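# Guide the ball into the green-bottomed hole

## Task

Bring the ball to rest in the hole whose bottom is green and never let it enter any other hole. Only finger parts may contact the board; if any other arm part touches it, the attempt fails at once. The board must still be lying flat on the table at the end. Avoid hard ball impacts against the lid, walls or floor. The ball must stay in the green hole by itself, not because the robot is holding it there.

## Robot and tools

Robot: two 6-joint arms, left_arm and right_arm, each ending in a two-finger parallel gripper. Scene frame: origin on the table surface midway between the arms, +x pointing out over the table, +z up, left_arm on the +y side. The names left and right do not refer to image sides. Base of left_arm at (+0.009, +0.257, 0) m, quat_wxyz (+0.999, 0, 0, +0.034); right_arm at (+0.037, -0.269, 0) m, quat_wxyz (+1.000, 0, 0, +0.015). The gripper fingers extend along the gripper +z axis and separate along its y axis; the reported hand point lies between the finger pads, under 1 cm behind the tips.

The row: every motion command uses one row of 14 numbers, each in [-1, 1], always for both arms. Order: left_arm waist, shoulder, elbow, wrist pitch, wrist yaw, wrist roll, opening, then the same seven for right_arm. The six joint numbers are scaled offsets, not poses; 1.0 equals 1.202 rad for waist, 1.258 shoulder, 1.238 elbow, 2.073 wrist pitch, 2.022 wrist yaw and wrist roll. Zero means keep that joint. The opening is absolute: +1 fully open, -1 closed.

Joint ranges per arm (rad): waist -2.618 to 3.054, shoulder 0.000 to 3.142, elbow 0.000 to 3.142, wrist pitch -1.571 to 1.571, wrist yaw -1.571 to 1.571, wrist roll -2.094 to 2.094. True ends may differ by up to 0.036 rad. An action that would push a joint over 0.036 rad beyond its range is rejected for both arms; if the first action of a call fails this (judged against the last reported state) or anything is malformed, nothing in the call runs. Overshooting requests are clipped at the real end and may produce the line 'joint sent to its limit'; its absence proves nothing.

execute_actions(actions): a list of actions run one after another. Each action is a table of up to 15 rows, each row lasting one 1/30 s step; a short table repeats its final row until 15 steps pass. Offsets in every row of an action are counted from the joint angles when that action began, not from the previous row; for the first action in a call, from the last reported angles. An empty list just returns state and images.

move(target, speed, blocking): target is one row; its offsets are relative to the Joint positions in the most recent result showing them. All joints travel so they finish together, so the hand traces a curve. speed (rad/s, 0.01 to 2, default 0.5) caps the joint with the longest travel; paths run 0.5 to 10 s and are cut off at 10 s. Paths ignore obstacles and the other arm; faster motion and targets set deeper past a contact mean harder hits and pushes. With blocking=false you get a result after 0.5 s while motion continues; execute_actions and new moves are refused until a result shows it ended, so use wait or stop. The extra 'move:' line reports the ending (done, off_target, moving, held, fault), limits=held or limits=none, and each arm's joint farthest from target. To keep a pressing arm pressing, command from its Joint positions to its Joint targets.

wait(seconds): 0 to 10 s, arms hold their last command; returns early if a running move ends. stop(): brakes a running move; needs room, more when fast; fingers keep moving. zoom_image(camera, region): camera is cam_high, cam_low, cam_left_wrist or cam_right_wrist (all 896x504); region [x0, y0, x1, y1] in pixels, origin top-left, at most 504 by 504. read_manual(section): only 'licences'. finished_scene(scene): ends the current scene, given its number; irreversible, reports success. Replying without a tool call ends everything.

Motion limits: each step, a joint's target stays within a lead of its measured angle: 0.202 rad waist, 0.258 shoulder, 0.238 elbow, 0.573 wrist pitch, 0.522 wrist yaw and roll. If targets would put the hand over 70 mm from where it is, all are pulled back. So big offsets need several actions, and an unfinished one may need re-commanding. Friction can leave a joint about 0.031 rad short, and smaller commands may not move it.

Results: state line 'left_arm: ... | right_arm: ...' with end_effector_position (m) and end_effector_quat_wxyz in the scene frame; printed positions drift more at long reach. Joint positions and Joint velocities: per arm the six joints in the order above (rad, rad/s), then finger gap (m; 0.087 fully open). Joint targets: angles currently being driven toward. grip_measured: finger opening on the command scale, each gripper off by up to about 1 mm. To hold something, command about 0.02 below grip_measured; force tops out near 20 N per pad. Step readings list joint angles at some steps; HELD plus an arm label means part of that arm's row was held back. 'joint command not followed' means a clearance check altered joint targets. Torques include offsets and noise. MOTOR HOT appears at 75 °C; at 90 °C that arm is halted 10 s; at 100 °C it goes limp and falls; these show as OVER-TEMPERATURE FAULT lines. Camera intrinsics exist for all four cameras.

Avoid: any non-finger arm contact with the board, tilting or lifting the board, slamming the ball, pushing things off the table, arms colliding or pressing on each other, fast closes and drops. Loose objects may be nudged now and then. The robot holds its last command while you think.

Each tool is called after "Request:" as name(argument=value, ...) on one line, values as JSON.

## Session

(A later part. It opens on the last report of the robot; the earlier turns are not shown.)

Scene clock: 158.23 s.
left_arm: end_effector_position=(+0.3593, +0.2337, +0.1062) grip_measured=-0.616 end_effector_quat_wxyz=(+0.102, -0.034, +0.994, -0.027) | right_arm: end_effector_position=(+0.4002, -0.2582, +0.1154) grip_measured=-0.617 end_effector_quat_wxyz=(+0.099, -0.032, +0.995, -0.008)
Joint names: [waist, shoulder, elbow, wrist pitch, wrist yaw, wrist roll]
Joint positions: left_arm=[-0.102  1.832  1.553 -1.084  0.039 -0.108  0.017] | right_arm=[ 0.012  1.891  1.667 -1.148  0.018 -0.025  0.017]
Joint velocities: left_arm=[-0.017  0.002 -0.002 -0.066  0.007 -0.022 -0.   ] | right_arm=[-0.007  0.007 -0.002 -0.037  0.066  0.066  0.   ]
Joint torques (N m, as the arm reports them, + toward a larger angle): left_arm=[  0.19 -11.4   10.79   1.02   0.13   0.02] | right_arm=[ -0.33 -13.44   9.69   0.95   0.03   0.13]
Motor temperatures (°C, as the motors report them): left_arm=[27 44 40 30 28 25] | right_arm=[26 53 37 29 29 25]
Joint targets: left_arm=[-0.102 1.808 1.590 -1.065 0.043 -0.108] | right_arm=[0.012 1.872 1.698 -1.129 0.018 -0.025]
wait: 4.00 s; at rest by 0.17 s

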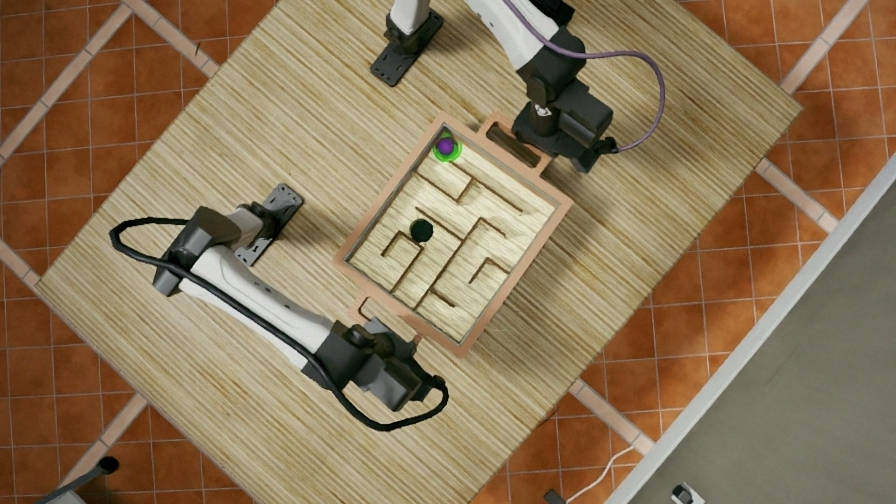

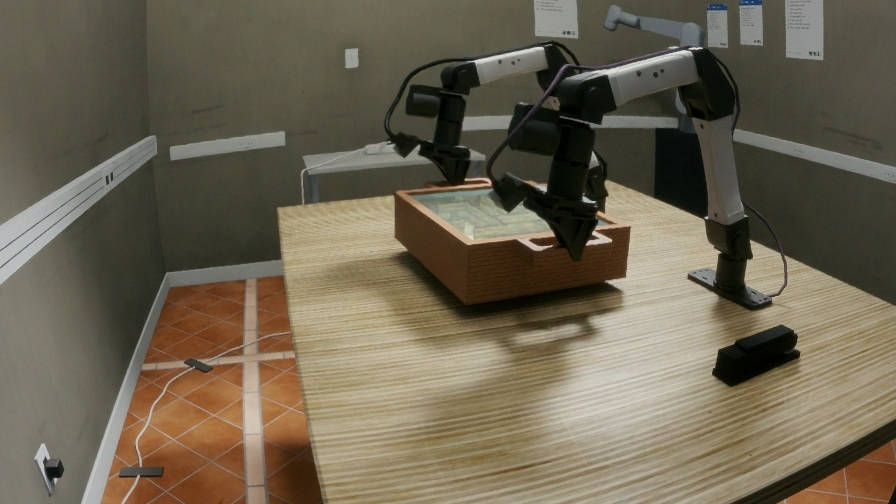

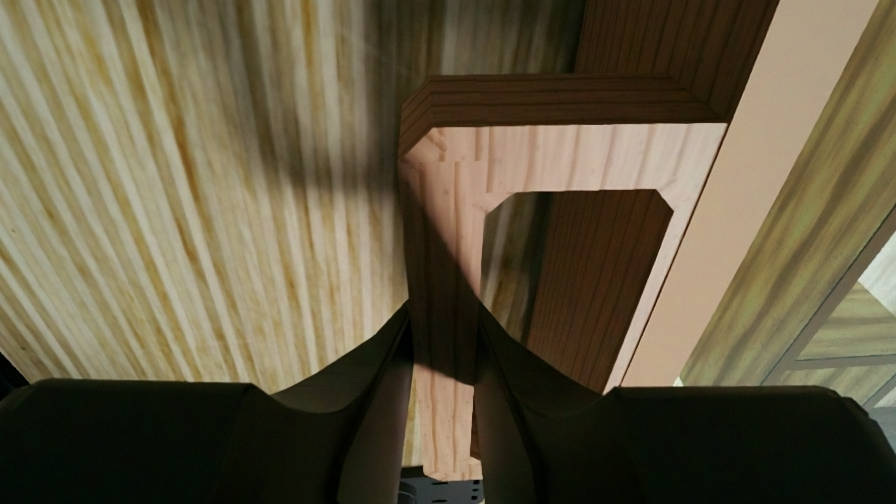

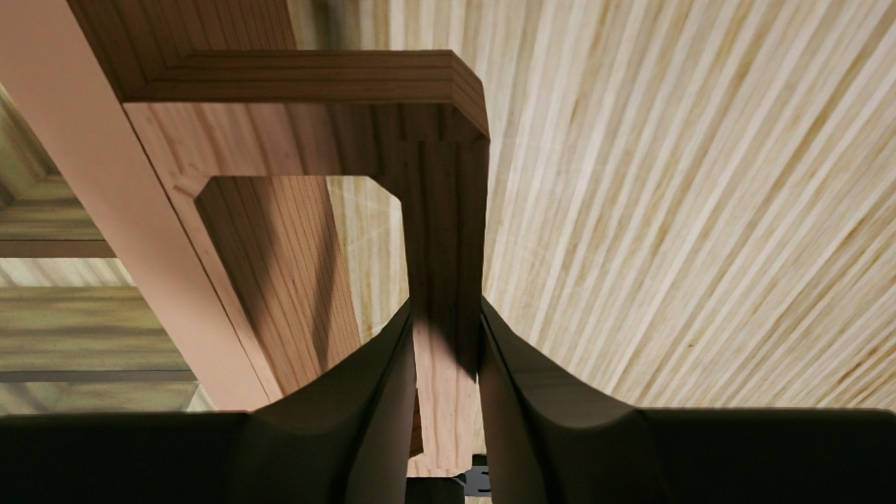

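Lower.

Request:
move(target=[0,-0.019,-0.088,0.04,-0.01,0,-0.8,0,-0.015,-0.126,0.063,-0.01,0,-0.8], speed=0.12)

Scene clock: 163.17 s.
left_arm: end_effector_position=(+0.3514, +0.2372, +0.0828) grip_measured=-0.615 end_effector_quat_wxyz=(+0.089, -0.034, +0.995, -0.017) | right_arm: end_effector_position=(+0.3919, -0.2549, +0.0795) grip_measured=-0.617 end_effector_quat_wxyz=(+0.087, -0.033, +0.996, +0.002)
Joint names: [waist, shoulder, elbow, wrist pitch, wrist yaw, wrist roll]
Joint positions: left_arm=[-0.102  1.835  1.465 -1.021  0.021 -0.105  0.017] | right_arm=[ 0.012  1.891  1.525 -1.031 -0.003 -0.024  0.017]
Joint velocities: left_arm=[-0.002 -0.002  0.007  0.095 -0.051 -0.007 -0.   ] | right_arm=[ 0.007 -0.012  0.012  0.022 -0.037  0.022  0.002]
Joint torques (N m, as the arm reports them, + toward a larger angle): left_arm=[  0.19 -11.6    5.94   0.98   0.03   0.  ] | right_arm=[ -0.29 -13.41   6.28   0.88   0.01  -0.02]
Motor temperatures (°C, as the motors report them): left_arm=[27 45 40 30 28 25] | right_arm=[26 53 37 30 29 25]
Joint targets: left_arm=[-0.102 1.808 1.444 -1.001 0.019 -0.107] | right_arm=[0.012 1.872 1.511 -1.018 -0.003 -0.026]
move: off_target (left_arm); limits=none; left_arm: farthest joint: the shoulder, 0.027 radians from its target (0.024 radians at the start); right_arm: farthest joint: the shoulder, 0.019 radians from its target (0.019 radians at the start)

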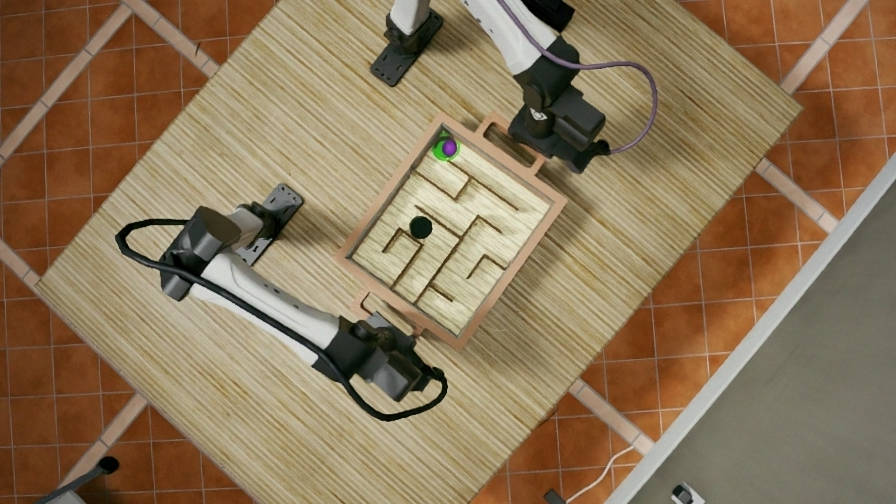

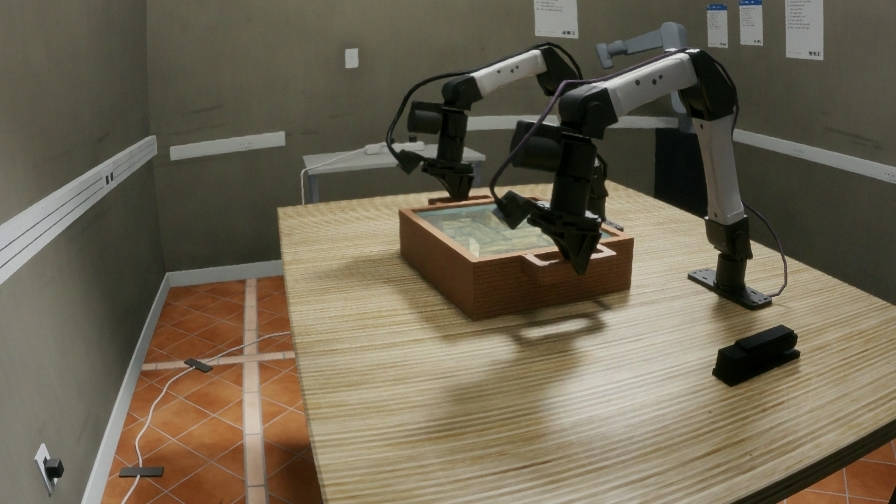

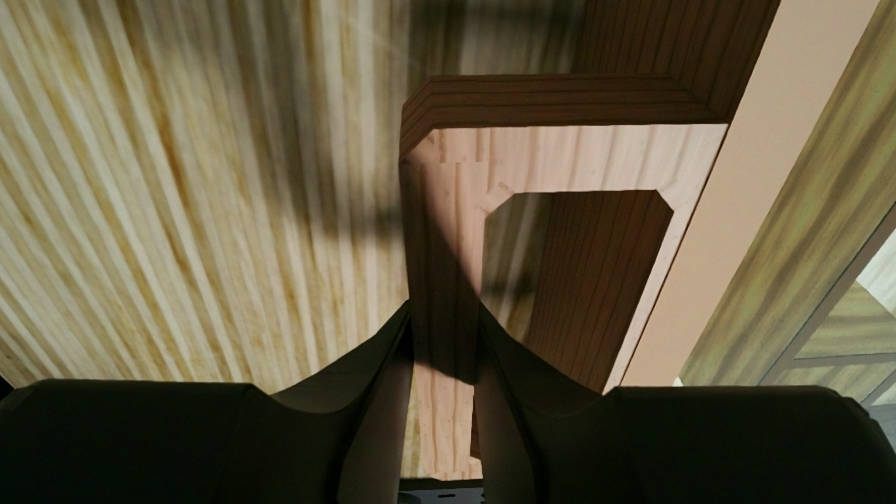

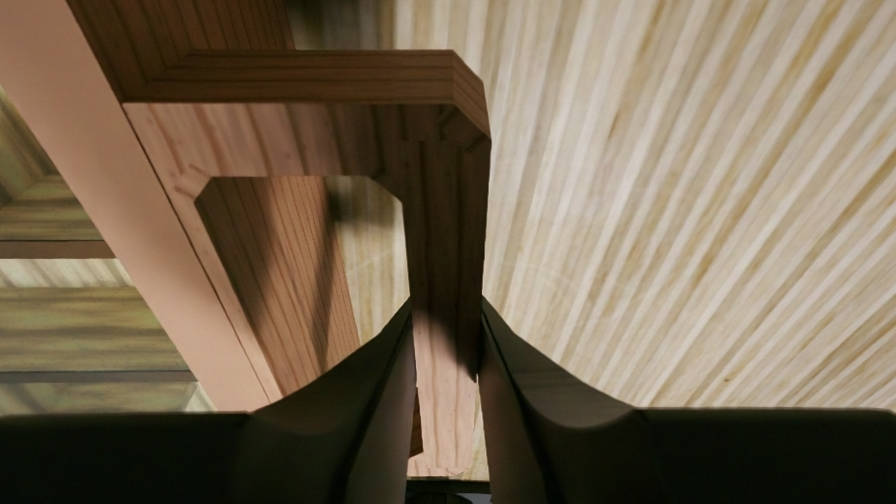

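Request:
move(target=[0,0,0.16,-0.09,0,0,-0.1,0,0,0.16,-0.09,0,0,-0.1], speed=0.3)

Request:
finished_scene(scene=1)

Scene clock: 169.20 s.
left_arm: end_effector_position=(+0.3535, +0.2372, +0.1258) grip_measured=-0.100 end_effector_quat_wxyz=(+0.089, -0.034, +0.995, -0.017) | right_arm: end_effector_position=(+0.3974, -0.2546, +0.1258) grip_measured=-0.100 end_effector_quat_wxyz=(+0.095, -0.033, +0.995, +0.002)
Joint names: [waist, shoulder, elbow, wrist pitch, wrist yaw, wrist roll]
Joint positions: left_arm=[-0.102  1.835  1.636 -1.191  0.021 -0.105  0.039] | right_arm=[ 0.012  1.891  1.709 -1.199 -0.003 -0.024  0.039]
Joint velocities: left_arm=[-0.007 -0.012 -0.007 -0.081  0.037 -0.081 -0.   ] | right_arm=[ 0.002 -0.017 -0.007 -0.051 -0.022  0.007  0.001]
Joint torques (N m, as the arm reports them, + toward a larger angle): left_arm=[ 0.18 -9.49  9.89  0.56  0.06  0.02] | right_arm=[ -0.01 -11.72   8.5    0.61   0.01   0.06]
Motor temperatures (°C, as the motors report them): left_arm=[27 45 40 30 28 25] | right_arm=[26 53 36 30 29 25]
Joint targets: left_arm=[-0.102 1.835 1.663 -1.208 0.021 -0.105] | right_arm=[0.012 1.891 1.723 -1.217 -0.003 -0.024]
move: off_target (left_arm); limits=none; left_arm: farthest joint: the elbow, 0.027 radians from its target (0.198 radians at the start); right_arm: farthest joint: the wrist pitch, 0.019 radians from its target (0.187 radians at the start)

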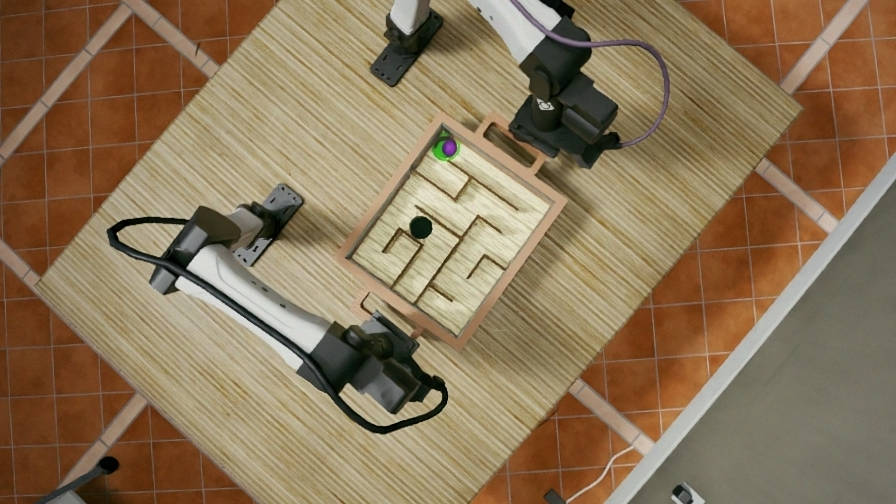

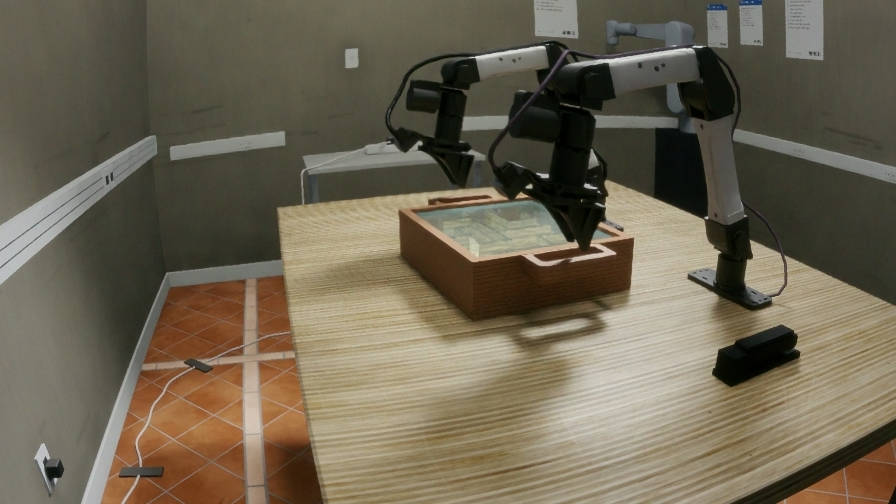

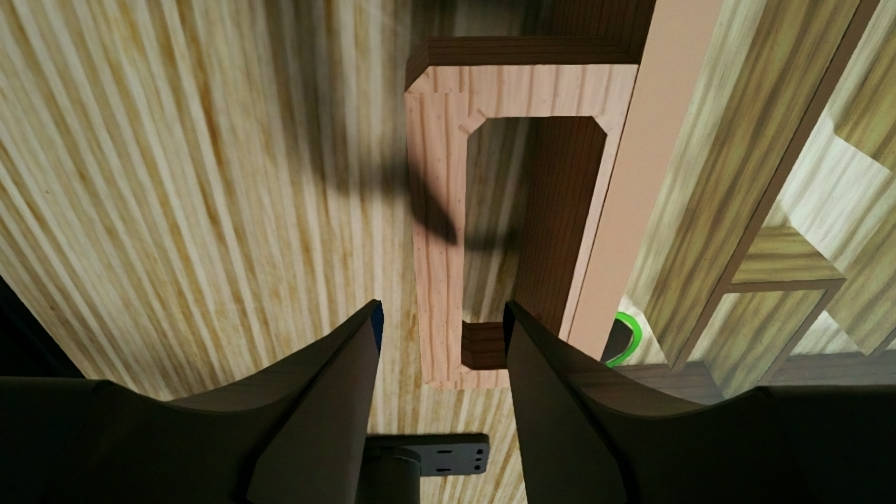

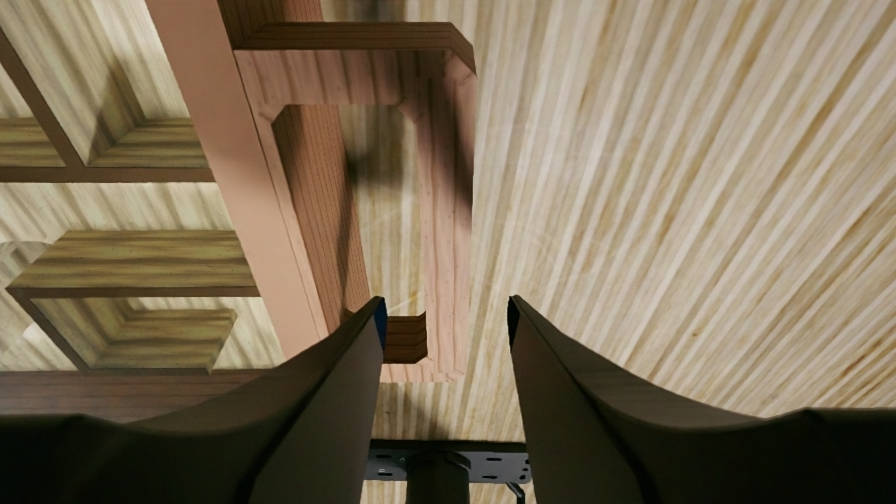

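The scene is finished: the task was done.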